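# Stack three bowed boards as arches on marked rectangle

## Task

Pile all three bowed boards on the rectangle drawn on the mat, each one centred over the board beneath it and each lying with its hollow side facing down so it forms an arch. When finished, no other object on the table may be in contact with the pile, and the pile must stand by itself; a stack that stays in place only because the robot is holding it does not count.

## Robot and tools

Robot: two Franka FR3 arms, left_arm and right_arm, each ending in a Robotiq 140 mm two-finger gripper. They share one scene frame. Its origin sits on the table top midway between the arms, +x points out over the table, +z points up, and left_arm is on the +y side. The names left and right are labels only and do not match the sides of a camera image. Bases: left_arm at (+0.023, +0.303, 0) m, right_arm at (+0.019, -0.330, 0) m. Occasionally a held part gets a short tug, or a loose object gets nudged.

Gripper axes: the fingers point along the gripper's +z and close along its y. end_effector_position is the point between the pads when they are closed. Closed fingertips reach about 33 mm past it, open ones about 9 mm. While closing, the tips move roughly 24 mm further out, so allow that gap above a surface.

The 18-number row: every number is in [-1, 1], and all 18 are always sent even if only one arm moves. Order: left dx, dy, dz, rx, ry, rz, left gripper position, force_limit, speed, then the same nine for the right arm. The first six for each arm are an offset, not a pose. It is measured in that gripper's own axes from the gripper pose in the latest result that showed it. Before any such result in a scene, and for the second or later call in a single reply, it is measured from where the robot is when the action starts. Scale: 1.0 = 0.6 m or 180 degrees. rx, ry, rz form one rotation vector. All zeros is not a hold: it drives the arm back to that reference pose. To keep an arm still, send the offset back to its wanted pose in a reply's first call and zeros afterwards. Gripper position: +1 is fully open (140 mm), the pads meet near -0.8, and -1 closes until blocked. force_limit: about 14 N at -1, 60 N at 0, 107 N at +1. speed: about 30, 140 and 250 mm/s at -1, 0, +1. These three are absolute commands, and 0 is a real value, so resend an arm's previous three to leave its gripper unchanged.

Tools:
execute_actions {actions, pictures}: actions is an empty list (just look), or one item. {rows:[...up to 15 rows], steps<=15} runs control steps of 1/30 s each. Each row counts from the same reference pose, not from the row before, and the last row repeats if there are more steps than rows. {steps:n<=300} is a wait counted from the last result, and reply time is included in it. A call that is refused sends nothing.
move {target: one 18-number row, speed}: each gripper travels in a straight line toward its offset target, and both paths finish together. speed is in m/s, from 0.002 to 0.5, default 0.25, and turning is capped at twice that in rad/s. Duration is 0.5 to 10 s, and it stops short if longer is needed. It does not avoid obstacles or the other arm. Grippers lag behind and can overshoot speed when the arm is nearly straight. The result's move: line reports the ending (done, off_target, moving, held, fault), any limits (paced = the pose was clipped, held = some steps were blocked), and each gripper's distance from its target.
wait {seconds 0-10}: sends nothing new.
zoom_image {camera, region [x0,y0,x1,y1] in pixels, at most 504x504}: a close-up of the latest image. Cameras: cam_head_left, cam_head_right, cam_high, cam_low (896x504), cam_left_wrist, cam_right_wrist (504x504).
show_instructions: shows the reference pages. read_manual: licence texts. finished_scene {scene}: ends and grades the scene, and cannot be undone.

Results: the state line gives each gripper's position (m) and quat_wxyz. Printed positions can be off, more so at long reach. object_status: 0 moving, 1 blocked while opening, 2 blocked while closing (a grasp), 3 reached the target or the pads met (a thin part may still be held). After sending -1, look for 2. To squeeze harder, raise force_limit and change position slightly, e.g. -1 to -0.98. position_measured is in counts: 3 = open, 230 = pads touching. 'pose unreachable' and HELD mean that the clearance check altered or blocked a command. A 'Hand target' line shows where the controller is driving each arm. Also reported: joint torques, external torque estimates, MOTOR HOT warnings.

Motion limits: each step, the commanded pose is clipped to within 70 mm and 16 degrees of the measured pose, and position takes priority over orientation. After an action the arm only continues to its last clipped pose, so check the result and command the rest. The simulation keeps running while you think.

Things to avoid: knocking or placing anything off the table (fails the task). Arms striking or pressing against each other. Hard, fast contacts, and targets set far past a contact point. A torque at a joint's load limit (waist/shoulder 20, upper arm roll/elbow 18, wrist joints 12 N m, held weight included) halts that arm for 10 s. Motor overheating from long holds. Release every board so the stack stands alone before calling finished_scene.

Each tool is called after "Request:" as name(argument=value, ...) on one line, values as JSON.

Reference images:

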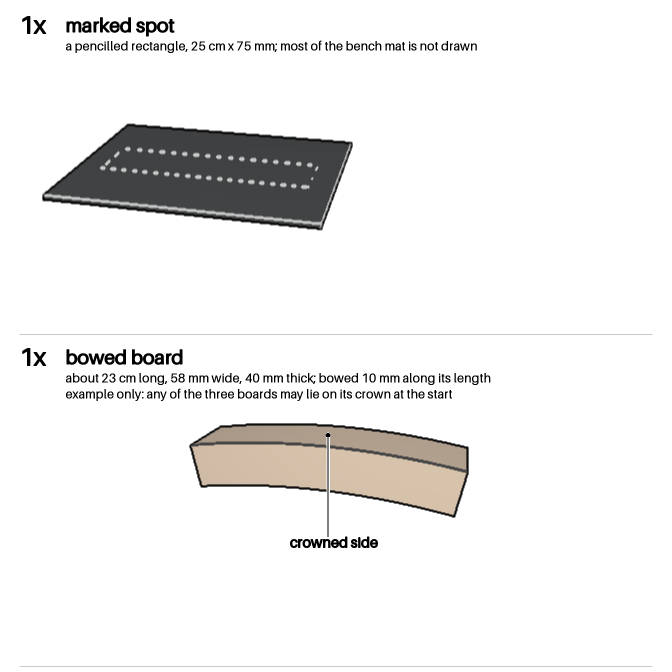

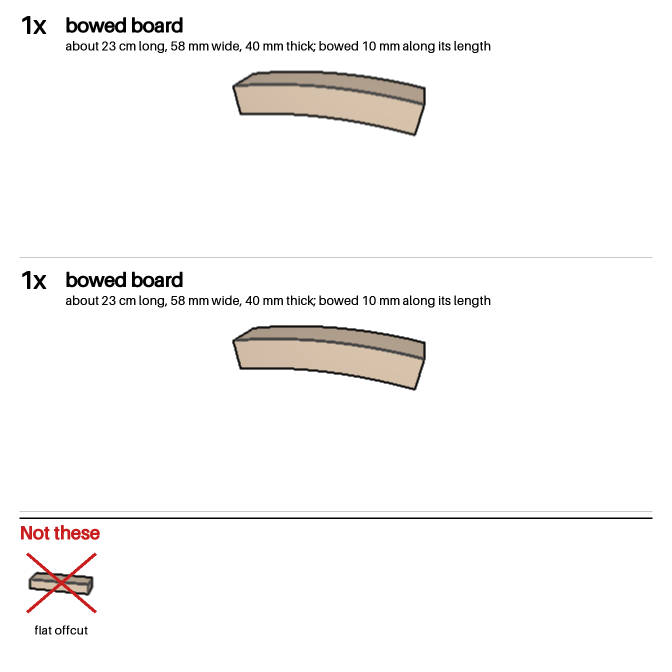

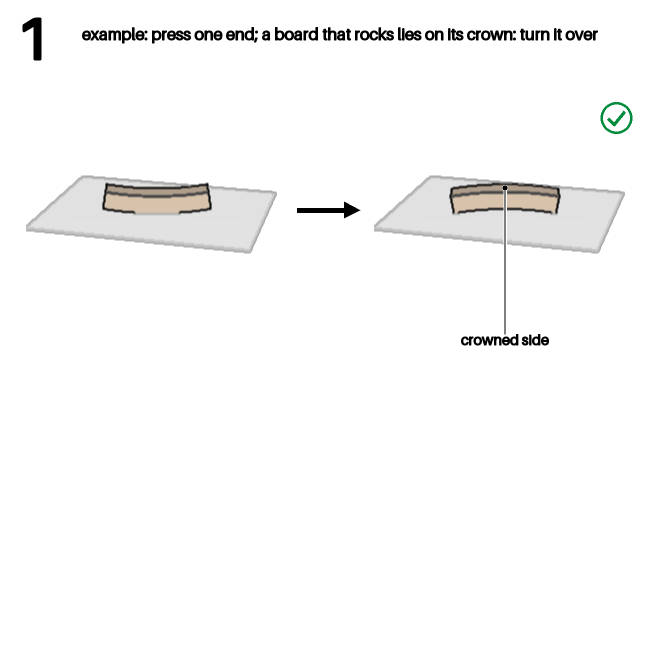

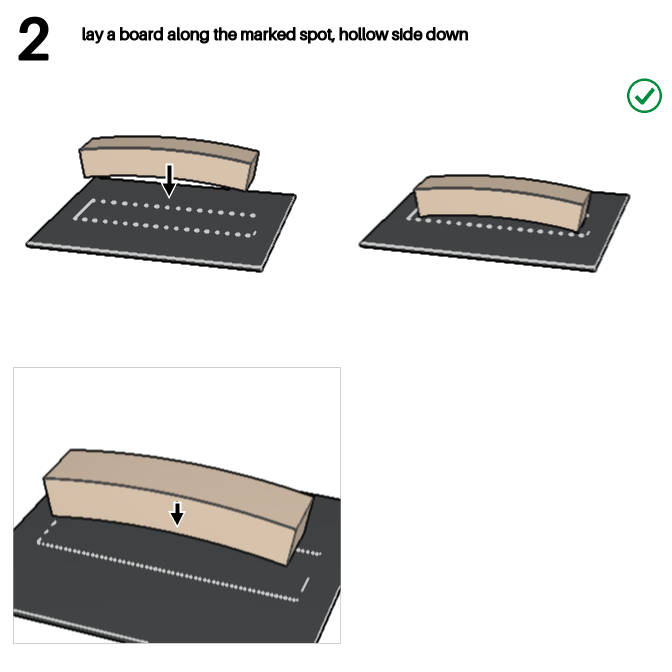

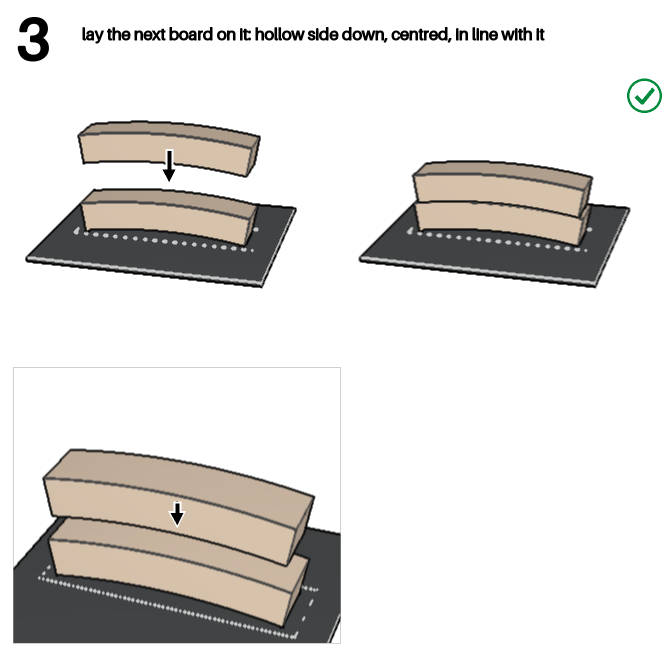

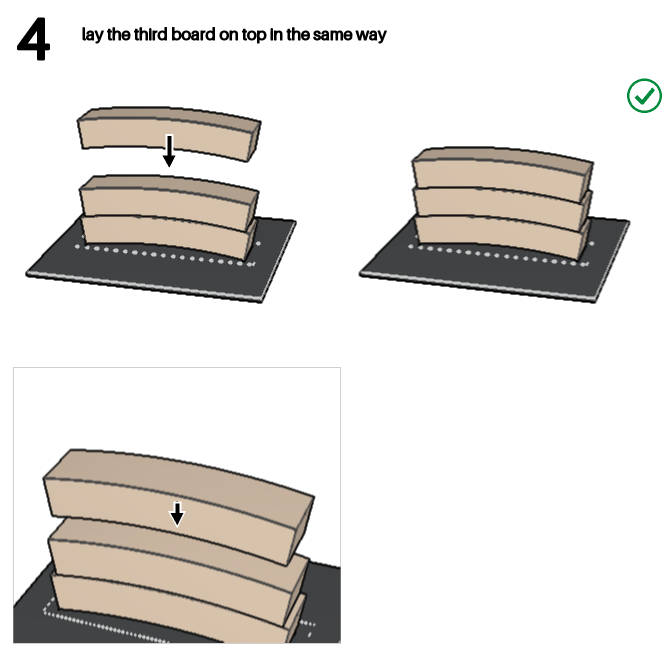

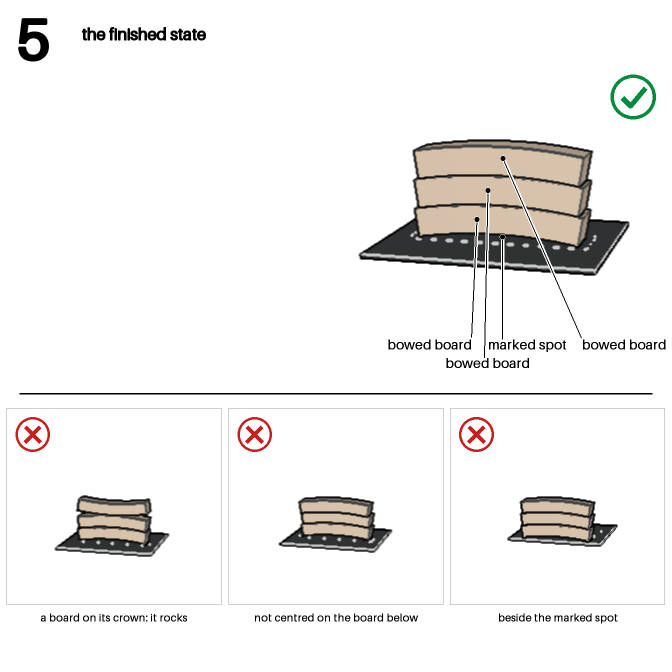

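## Session

Request:
execute_actions(actions=[])

Scene clock: 0.00 s of 6800.00 s.
left_arm: end_effector_position=(+0.7468, +0.0635, +0.3333) position_measured=230 object_status=3 end_effector_quat_wxyz=(+0.163, -0.492, +0.788, -0.332) | right_arm: end_effector_position=(+0.4576, -0.5485, +0.3229) position_measured=3 object_status=3 end_effector_quat_wxyz=(-0.415, +0.890, -0.061, -0.182)
Joint positions: left_arm=[-0.062  0.105 -0.048 -1.991 -0.519  2.793  0.58 ] | right_arm=[-0.71   0.598  0.076 -1.134  0.457  0.915 -2.034]
Joint velocities: left_arm=[ 0.    -0.001 -0.001  0.001 -0.001  0.002 -0.001] | right_arm=[ 0.001 -0.001  0.001 -0.    -0.001  0.     0.001]
Joint torques (N m, as the joint torque sensors report them, + toward a larger angle): no reading
External joint torques (N m, as the arm's controller estimates them; a push from outside toward a larger angle lowers the number): no reading
Hand target (left_arm): +0.747, +0.063, +0.333; +0.163, -0.492, +0.788, -0.332
Hand target (right_arm): +0.458, -0.549, +0.323; -0.415, +0.890, -0.061, -0.182

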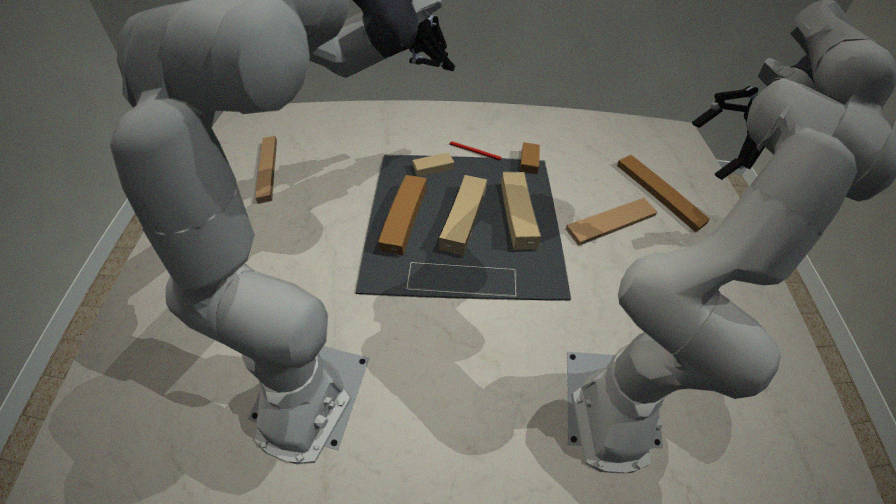

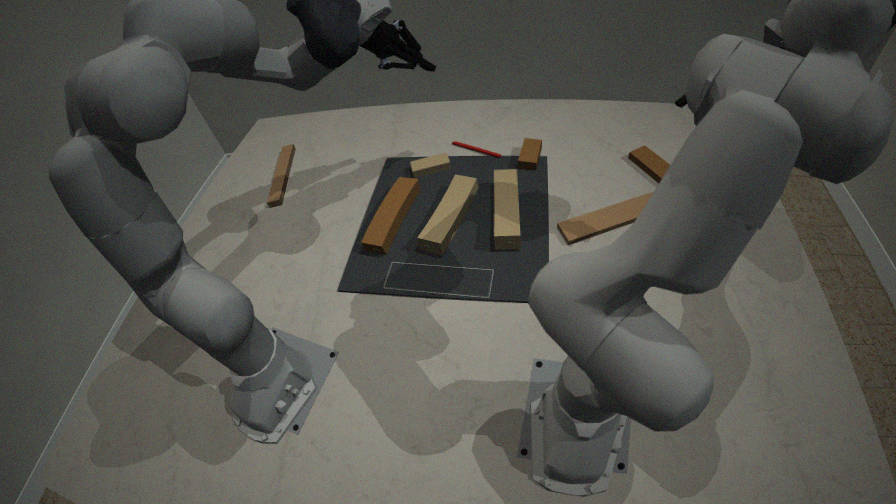

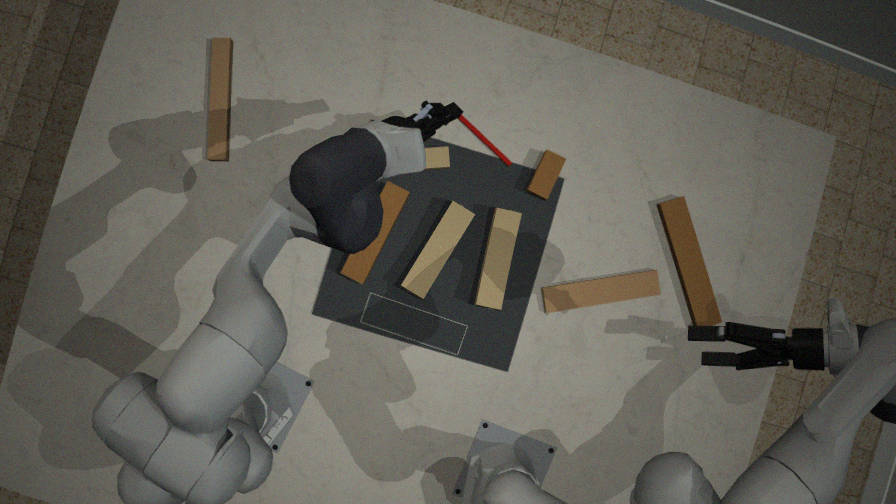

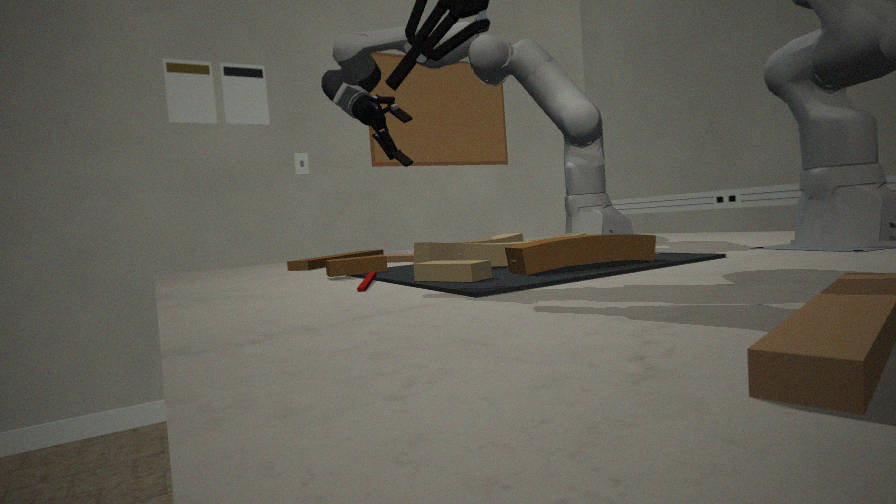

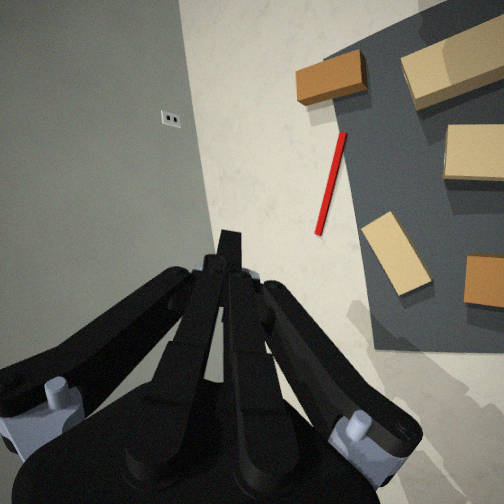

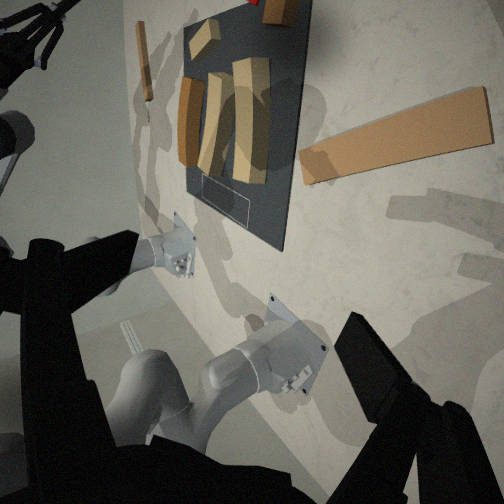

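Request:
zoom_image(camera="cam_low", region=[380,200,700,310])

Request:
zoom_image(camera="cam_high", region=[300,140,580,380])

Request:
zoom_image(camera="cam_right_wrist", region=[150,30,330,250])

Region (380, 200, 700, 310) of cam_low's 896x504 image, scaled by 1.575, with more detail than that image has; it fills the top 173 rows of this view, and the rest is white.

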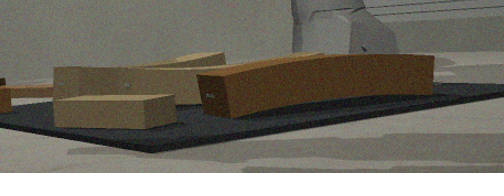

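Region (300, 140, 580, 380) of cam_high's 896x504 image, scaled by 1.800, with more detail than that image has; it fills the top 432 rows of this view, and the rest is white.

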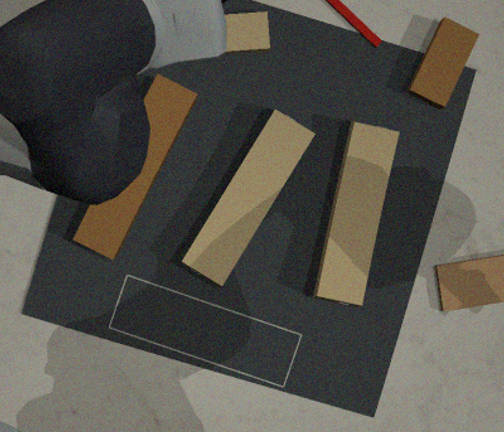

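Region (150, 30, 330, 250) of cam_right_wrist's 504x504 image, scaled by 2.291, with more detail than that image has; it fills the left 412 columns of this view, and the rest is white.

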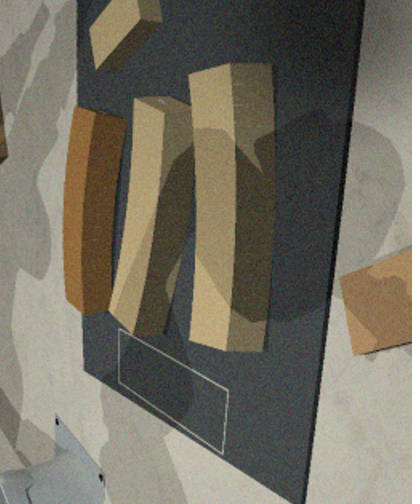

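Request:
move(target=[0.084,0.47,-0.129,-0.219,0.139,0.403,0.5,0,0,0.014,-0.217,0.253,0.219,0.056,-0.112,1,0,0])

Request:
move(target=[0,0,0.15,0,0,0,0.5,0,0,0,0,0,0,0,0.5,0.5,0,0], speed=0.4)

Scene clock: 54.50 s of 6800.00 s.
left_arm: end_effector_position=(+0.4918, +0.1308, +0.2004) position_measured=66 object_status=3 end_effector_quat_wxyz=(+0.001, +0.099, +0.995, -0.002) | right_arm: end_effector_position=(+0.4565, -0.3478, +0.3205) position_measured=3 object_status=3 end_effector_quat_wxyz=(+0.704, -0.710, +0.007, +0.005)
Joint positions: left_arm=[-0.077 -0.123 -0.078 -2.264 -0.016  2.143  1.431] | right_arm=[-0.8    0.332  0.192 -2.031  0.985  1.136 -2.454]
Joint velocities: left_arm=[ 0.    -0.002 -0.    -0.001  0.001 -0.002  0.028] | right_arm=[ 0.001 -0.     0.    -0.     0.003  0.001 -0.027]
Joint torques (N m, as the joint torque sensors report them, + toward a larger angle): left_arm=[ -1.23 -28.07  -0.46  23.63   1.08   1.69   0.35] | right_arm=[ -0.57 -37.24   2.94  19.36   3.06  -1.5   -0.21]
External joint torques (N m, as the arm's controller estimates them; a push from outside toward a larger angle lowers the number): left_arm=[-1.29 -1.12 -0.69  0.19  0.39 -0.74  0.35] | right_arm=[-0.55 -0.65  0.07  0.17  0.78  0.34 -0.16]
Hand target (left_arm): +0.490, +0.130, +0.200; -0.001, +0.108, +0.994, -0.001
Hand target (right_arm): +0.457, -0.347, +0.321; +0.704, -0.710, +0.004, -0.000
Off the commanded pose (left_arm): 0.002 m, 1 deg.
Off the commanded pose (right_arm): 0.003 m, 1 deg.
After step 90, 47.80 s passed at rest.
move: done
camera_calibration (this result's frames):
cam_left_wrist: T_world_to_cam=[[-0.00308575, 0.999603, 0.0280116, -0.149984], [0.924397, -0.00783289, 0.381351, -0.523759], [0.381419, 0.0270706, -0.924006, 0.190647], [0, 0, 0, 1]] pos_world=[0.410982, 0.140661, 0.380096]
cam_right_wrist: T_world_to_cam=[[0.365561, 0.0217212, -0.930534, 0.130964], [-0.905431, -0.223462, -0.360916, 0.481079], [-0.215778, 0.974471, -0.0620219, 0.623665], [0, 0, 0, 1]] pos_world=[0.522281, -0.503086, 0.334177]

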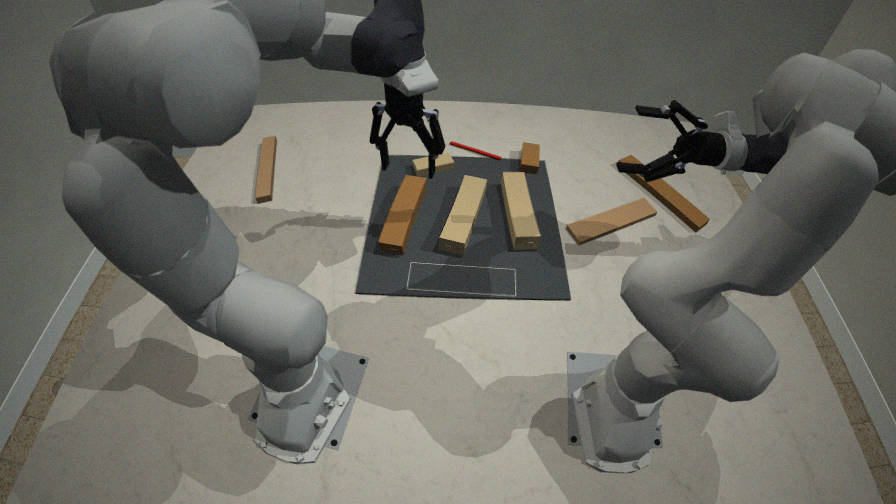

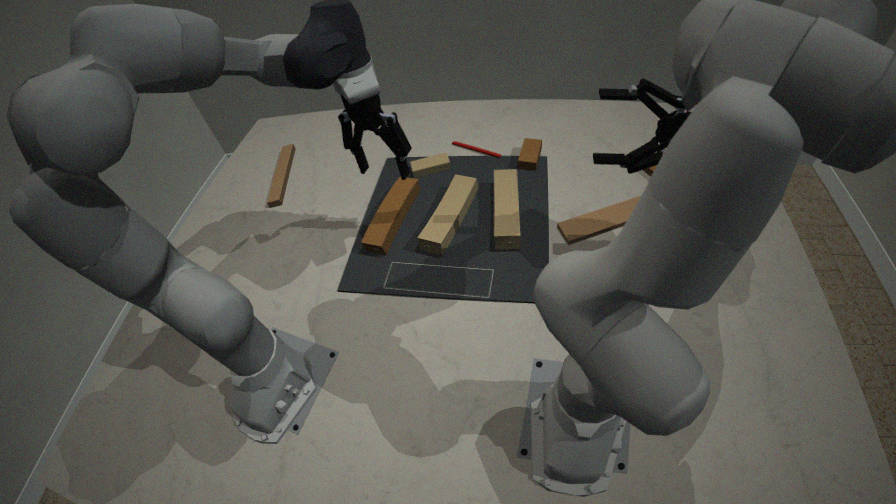

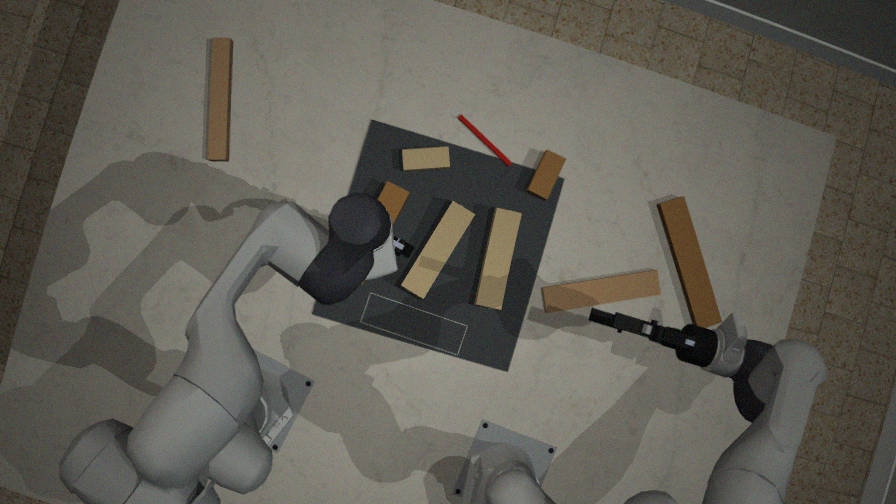

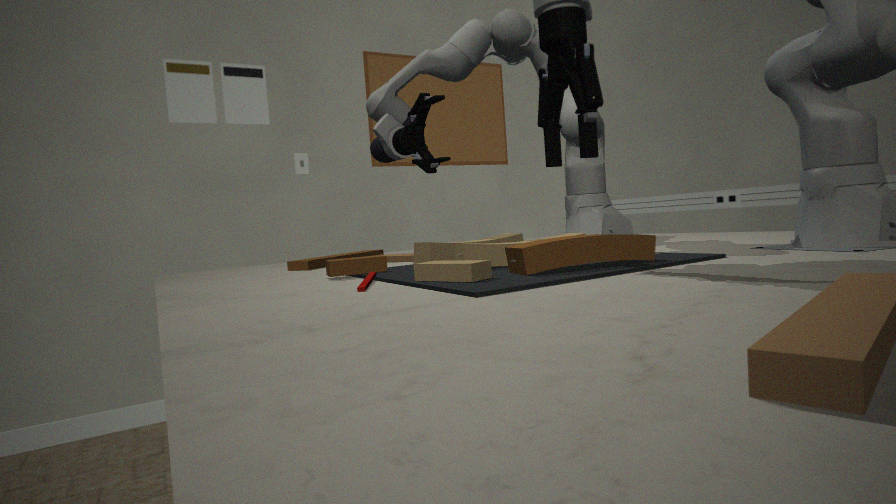

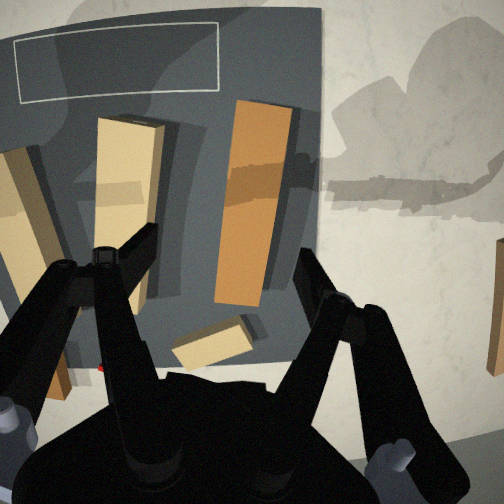

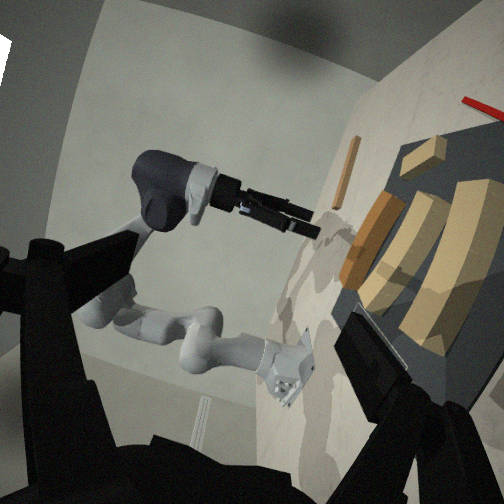

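Scene clock: 57.60 s of 6800.00 s.
left_arm: end_effector_position=(+0.4924, +0.1319, +0.1111) position_measured=66 object_status=3 end_effector_quat_wxyz=(-0.000, +0.100, +0.995, -0.002) | right_arm: end_effector_position=(+0.4559, -0.3475, +0.3183) position_measured=66 object_status=3 end_effector_quat_wxyz=(-0.497, +0.499, -0.504, -0.499)
Joint positions: left_arm=[-0.077  0.009 -0.078 -2.364 -0.004  2.373  1.426] | right_arm=[-0.58   0.331 -0.047 -2.026  1.02   1.085 -0.927]
Joint velocities: left_arm=[0.    0.001 0.001 0.    0.001 0.    0.   ] | right_arm=[-0.     0.    -0.     0.     0.001  0.     0.031]
Joint torques (N m, as the joint torque sensors report them, + toward a larger angle): left_arm=[  0.09 -28.87  -0.01  21.91   0.94   2.72  -0.19] | right_arm=[ -0.23 -38.38  -0.22  22.3    2.86  -2.45   0.12]
External joint torques (N m, as the arm's controller estimates them; a push from outside toward a larger angle lowers the number): left_arm=[ 0.12  0.54  0.04  0.54  0.37  0.3  -0.19] | right_arm=[-0.16 -0.53 -0.81  3.13  0.58 -0.54  0.15]
Hand target (left_arm): +0.493, +0.132, +0.110; +0.001, +0.099, +0.995, -0.001
Hand target (right_arm): +0.457, -0.348, +0.321; +0.495, -0.497, +0.507, +0.501
Off the commanded pose (left_arm): 0.002 m, 0 deg.
Off the commanded pose (right_arm): 0.002 m, 1 deg.
move: done; limits=paced
camera_calibration (this result's frames):
cam_left_wrist: T_world_to_cam=[[-0.00171731, 0.999573, 0.029172, -0.149385], [0.924902, -0.00950363, 0.380088, -0.490095], [0.380203, 0.0276339, -0.92449, 0.108469], [0, 0, 0, 1]] pos_world=[0.411793, 0.141666, 0.290915]
cam_right_wrist: T_world_to_cam=[[-0.926851, 0.0303609, -0.3742, 0.5443], [-0.3717, -0.21436, 0.903266, -0.1628], [-0.0527895, 0.976283, 0.209965, 0.46284], [0, 0, 0, 1]] pos_world=[0.468406, -0.503286, 0.253549]

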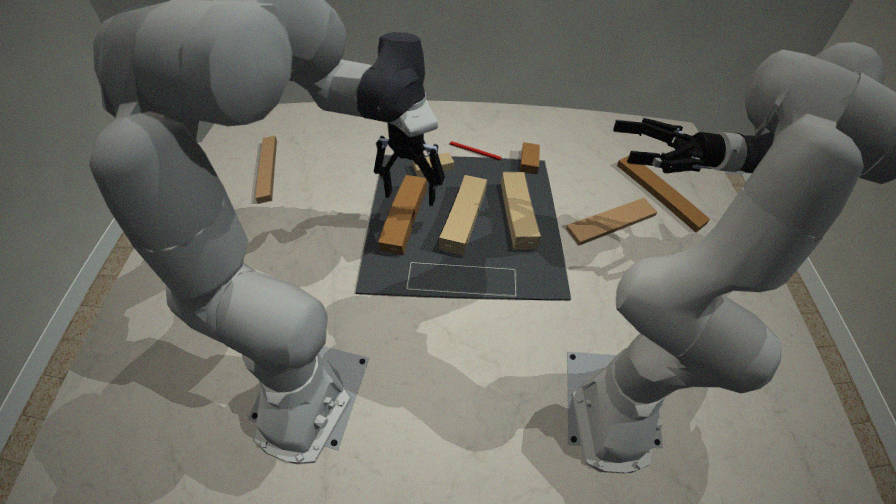

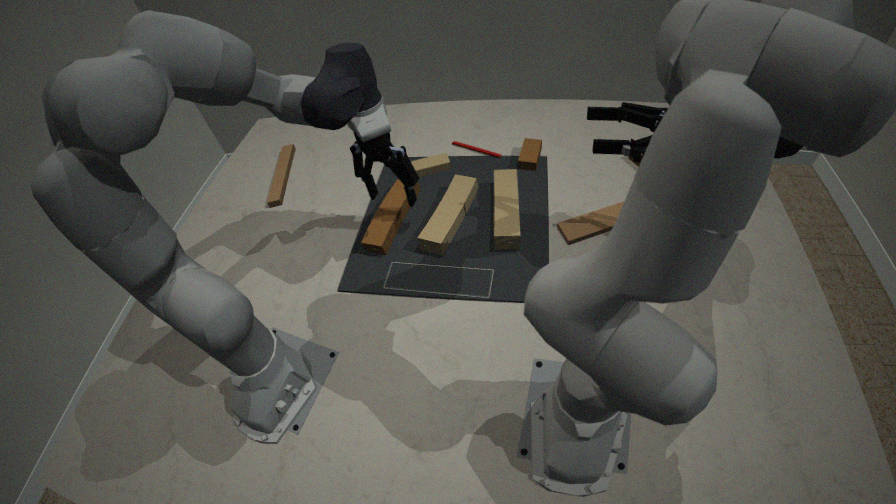

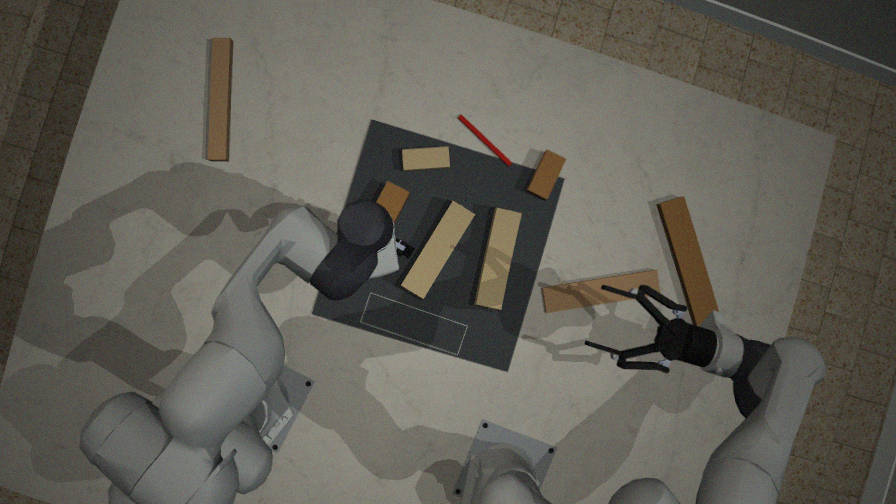

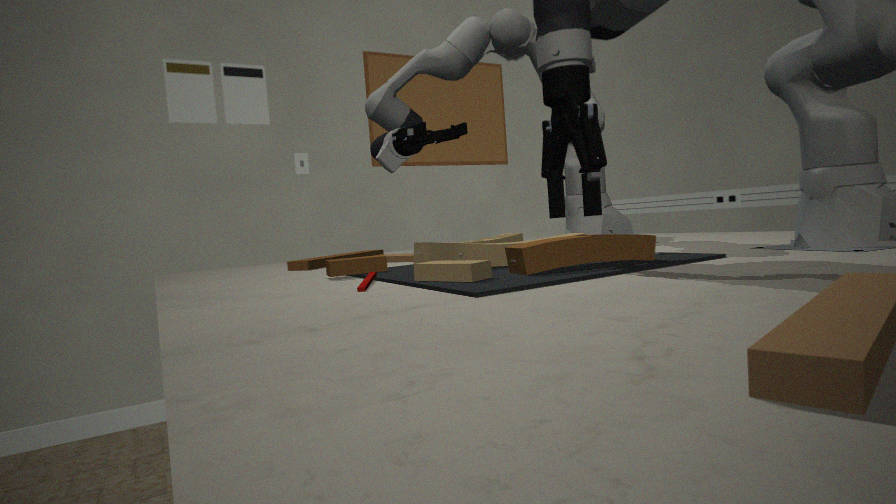

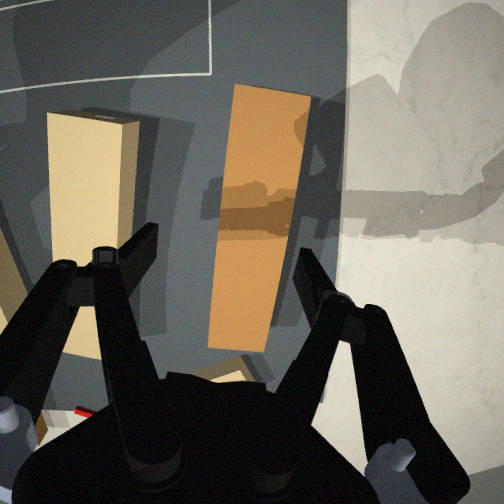

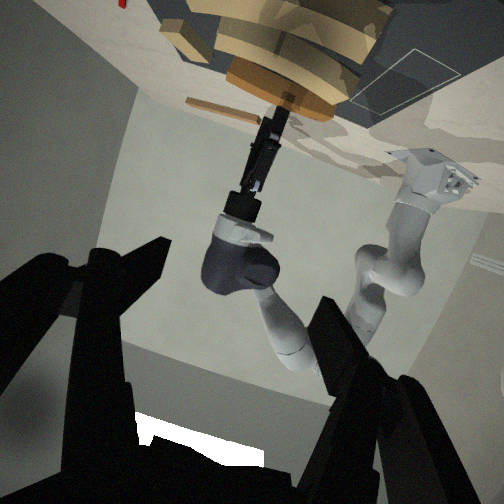

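Request:
move(target=[0,0.027,0.103,0,0,0,0.5,0,0,0,0,0,0,0,0,0.5,0,0], speed=0.1)

Scene clock: 66.67 s of 6800.00 s.
left_arm: end_effector_position=(+0.4943, +0.1465, +0.0496) position_measured=66 object_status=3 end_effector_quat_wxyz=(-0.002, +0.098, +0.995, -0.001) | right_arm: end_effector_position=(+0.4559, -0.3475, +0.3184) position_measured=66 object_status=3 end_effector_quat_wxyz=(-0.496, +0.498, -0.505, -0.500)
Joint positions: left_arm=[-0.063  0.128 -0.063 -2.403  0.009  2.528  1.441] | right_arm=[-0.58   0.331 -0.047 -2.026  1.02   1.085 -0.923]
Joint velocities: left_arm=[-0.001 -0.001 -0.001 -0.    -0.001  0.01   0.005] | right_arm=[-0.001 -0.001  0.    -0.001 -0.     0.001 -0.002]
Joint torques (N m, as the joint torque sensors report them, + toward a larger angle): left_arm=[  1.56 -31.05   1.1   20.37   0.85   2.79   0.38] | right_arm=[ -0.26 -37.35   0.11  20.9    2.2   -2.01  -0.2 ]
External joint torques (N m, as the arm's controller estimates them; a push from outside toward a larger angle lowers the number): left_arm=[1.6  0.43 1.25 1.02 0.38 0.38 0.38] | right_arm=[-0.34  0.45 -0.59  1.79 -0.06 -0.08 -0.18]
Hand target (left_arm): +0.496, +0.149, +0.049; +0.000, +0.100, +0.995, -0.001
Hand target (right_arm): +0.456, -0.347, +0.318; +0.497, -0.499, +0.504, +0.499
Off the commanded pose (left_arm): 0.002 m, 0 deg.
Off the commanded pose (right_arm): 0.000 m, 0 deg.
After step 90, 4.83 s passed at rest.
move: done
camera_calibration (this result's frames):
cam_left_wrist: T_world_to_cam=[[-0.00637067, 0.999503, 0.0308805, -0.159922], [0.926272, -0.005738, 0.376811, -0.469372], [0.376801, 0.0310043, -0.925775, 0.051749], [0, 0, 0, 1]] pos_world=[0.414248, 0.155544, 0.229711]
cam_right_wrist: T_world_to_cam=[[-0.928357, 0.0303113, -0.370451, 0.543837], [-0.368043, -0.214221, 0.904795, -0.164974], [-0.0519328, 0.976315, 0.210029, 0.462454], [0, 0, 0, 1]] pos_world=[0.468174, -0.503326, 0.253603]

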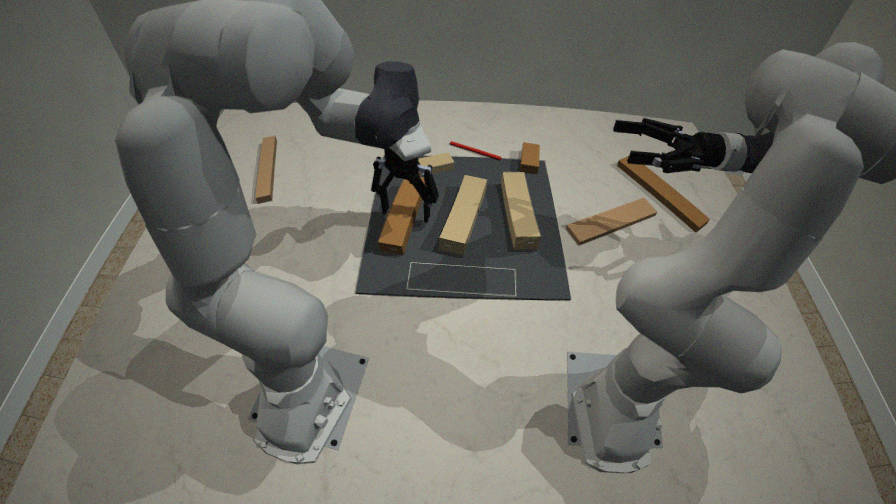

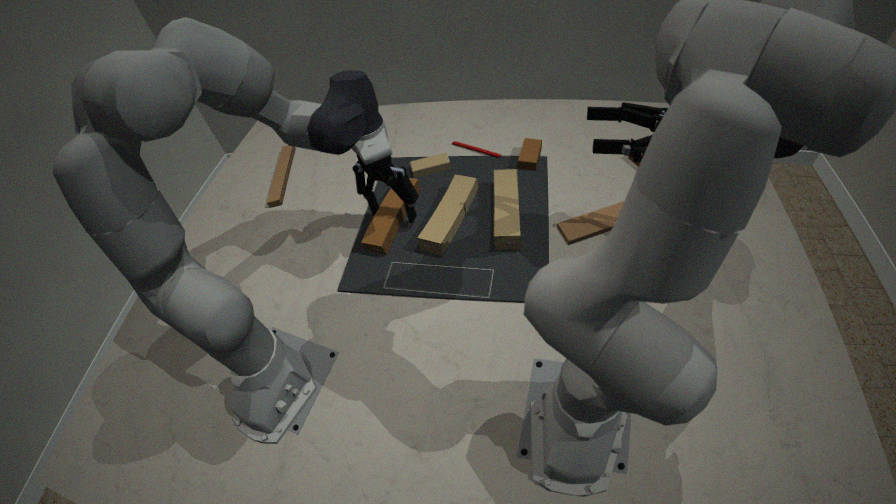

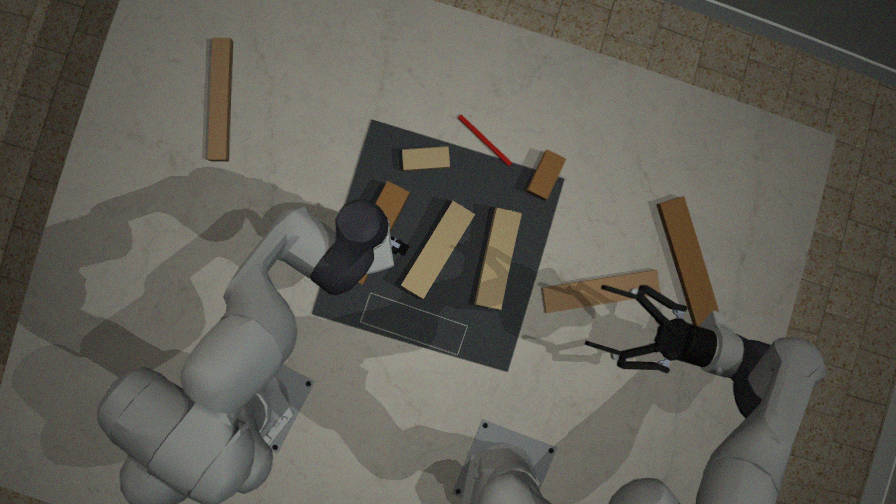

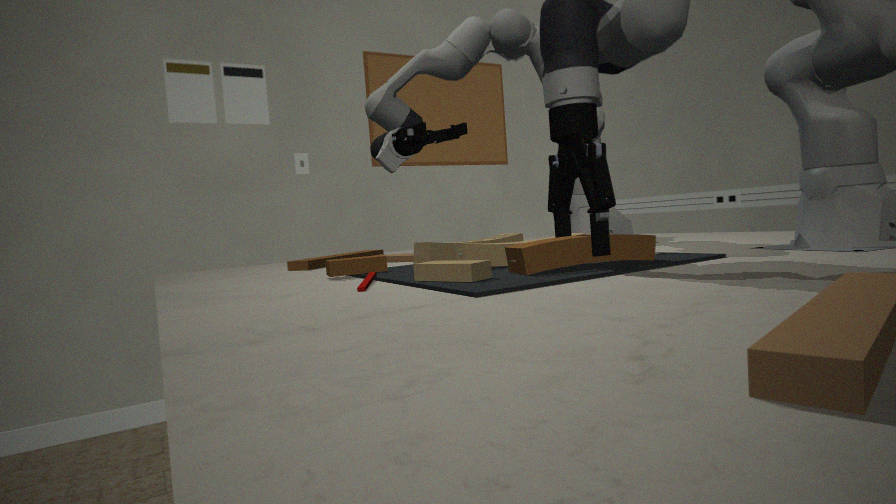

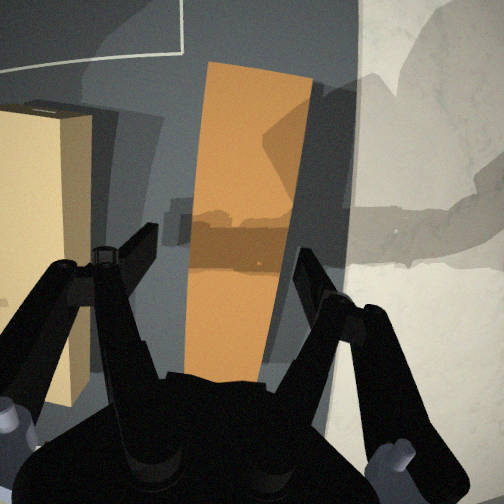

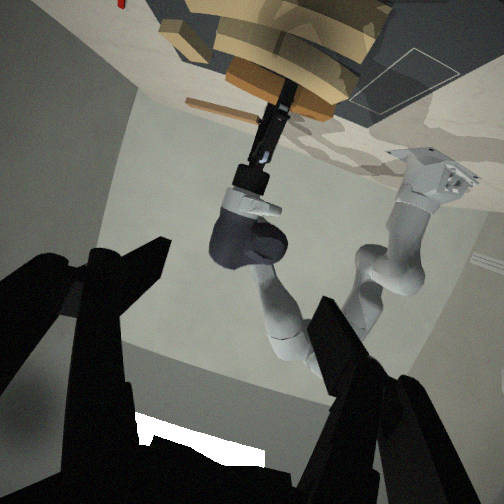

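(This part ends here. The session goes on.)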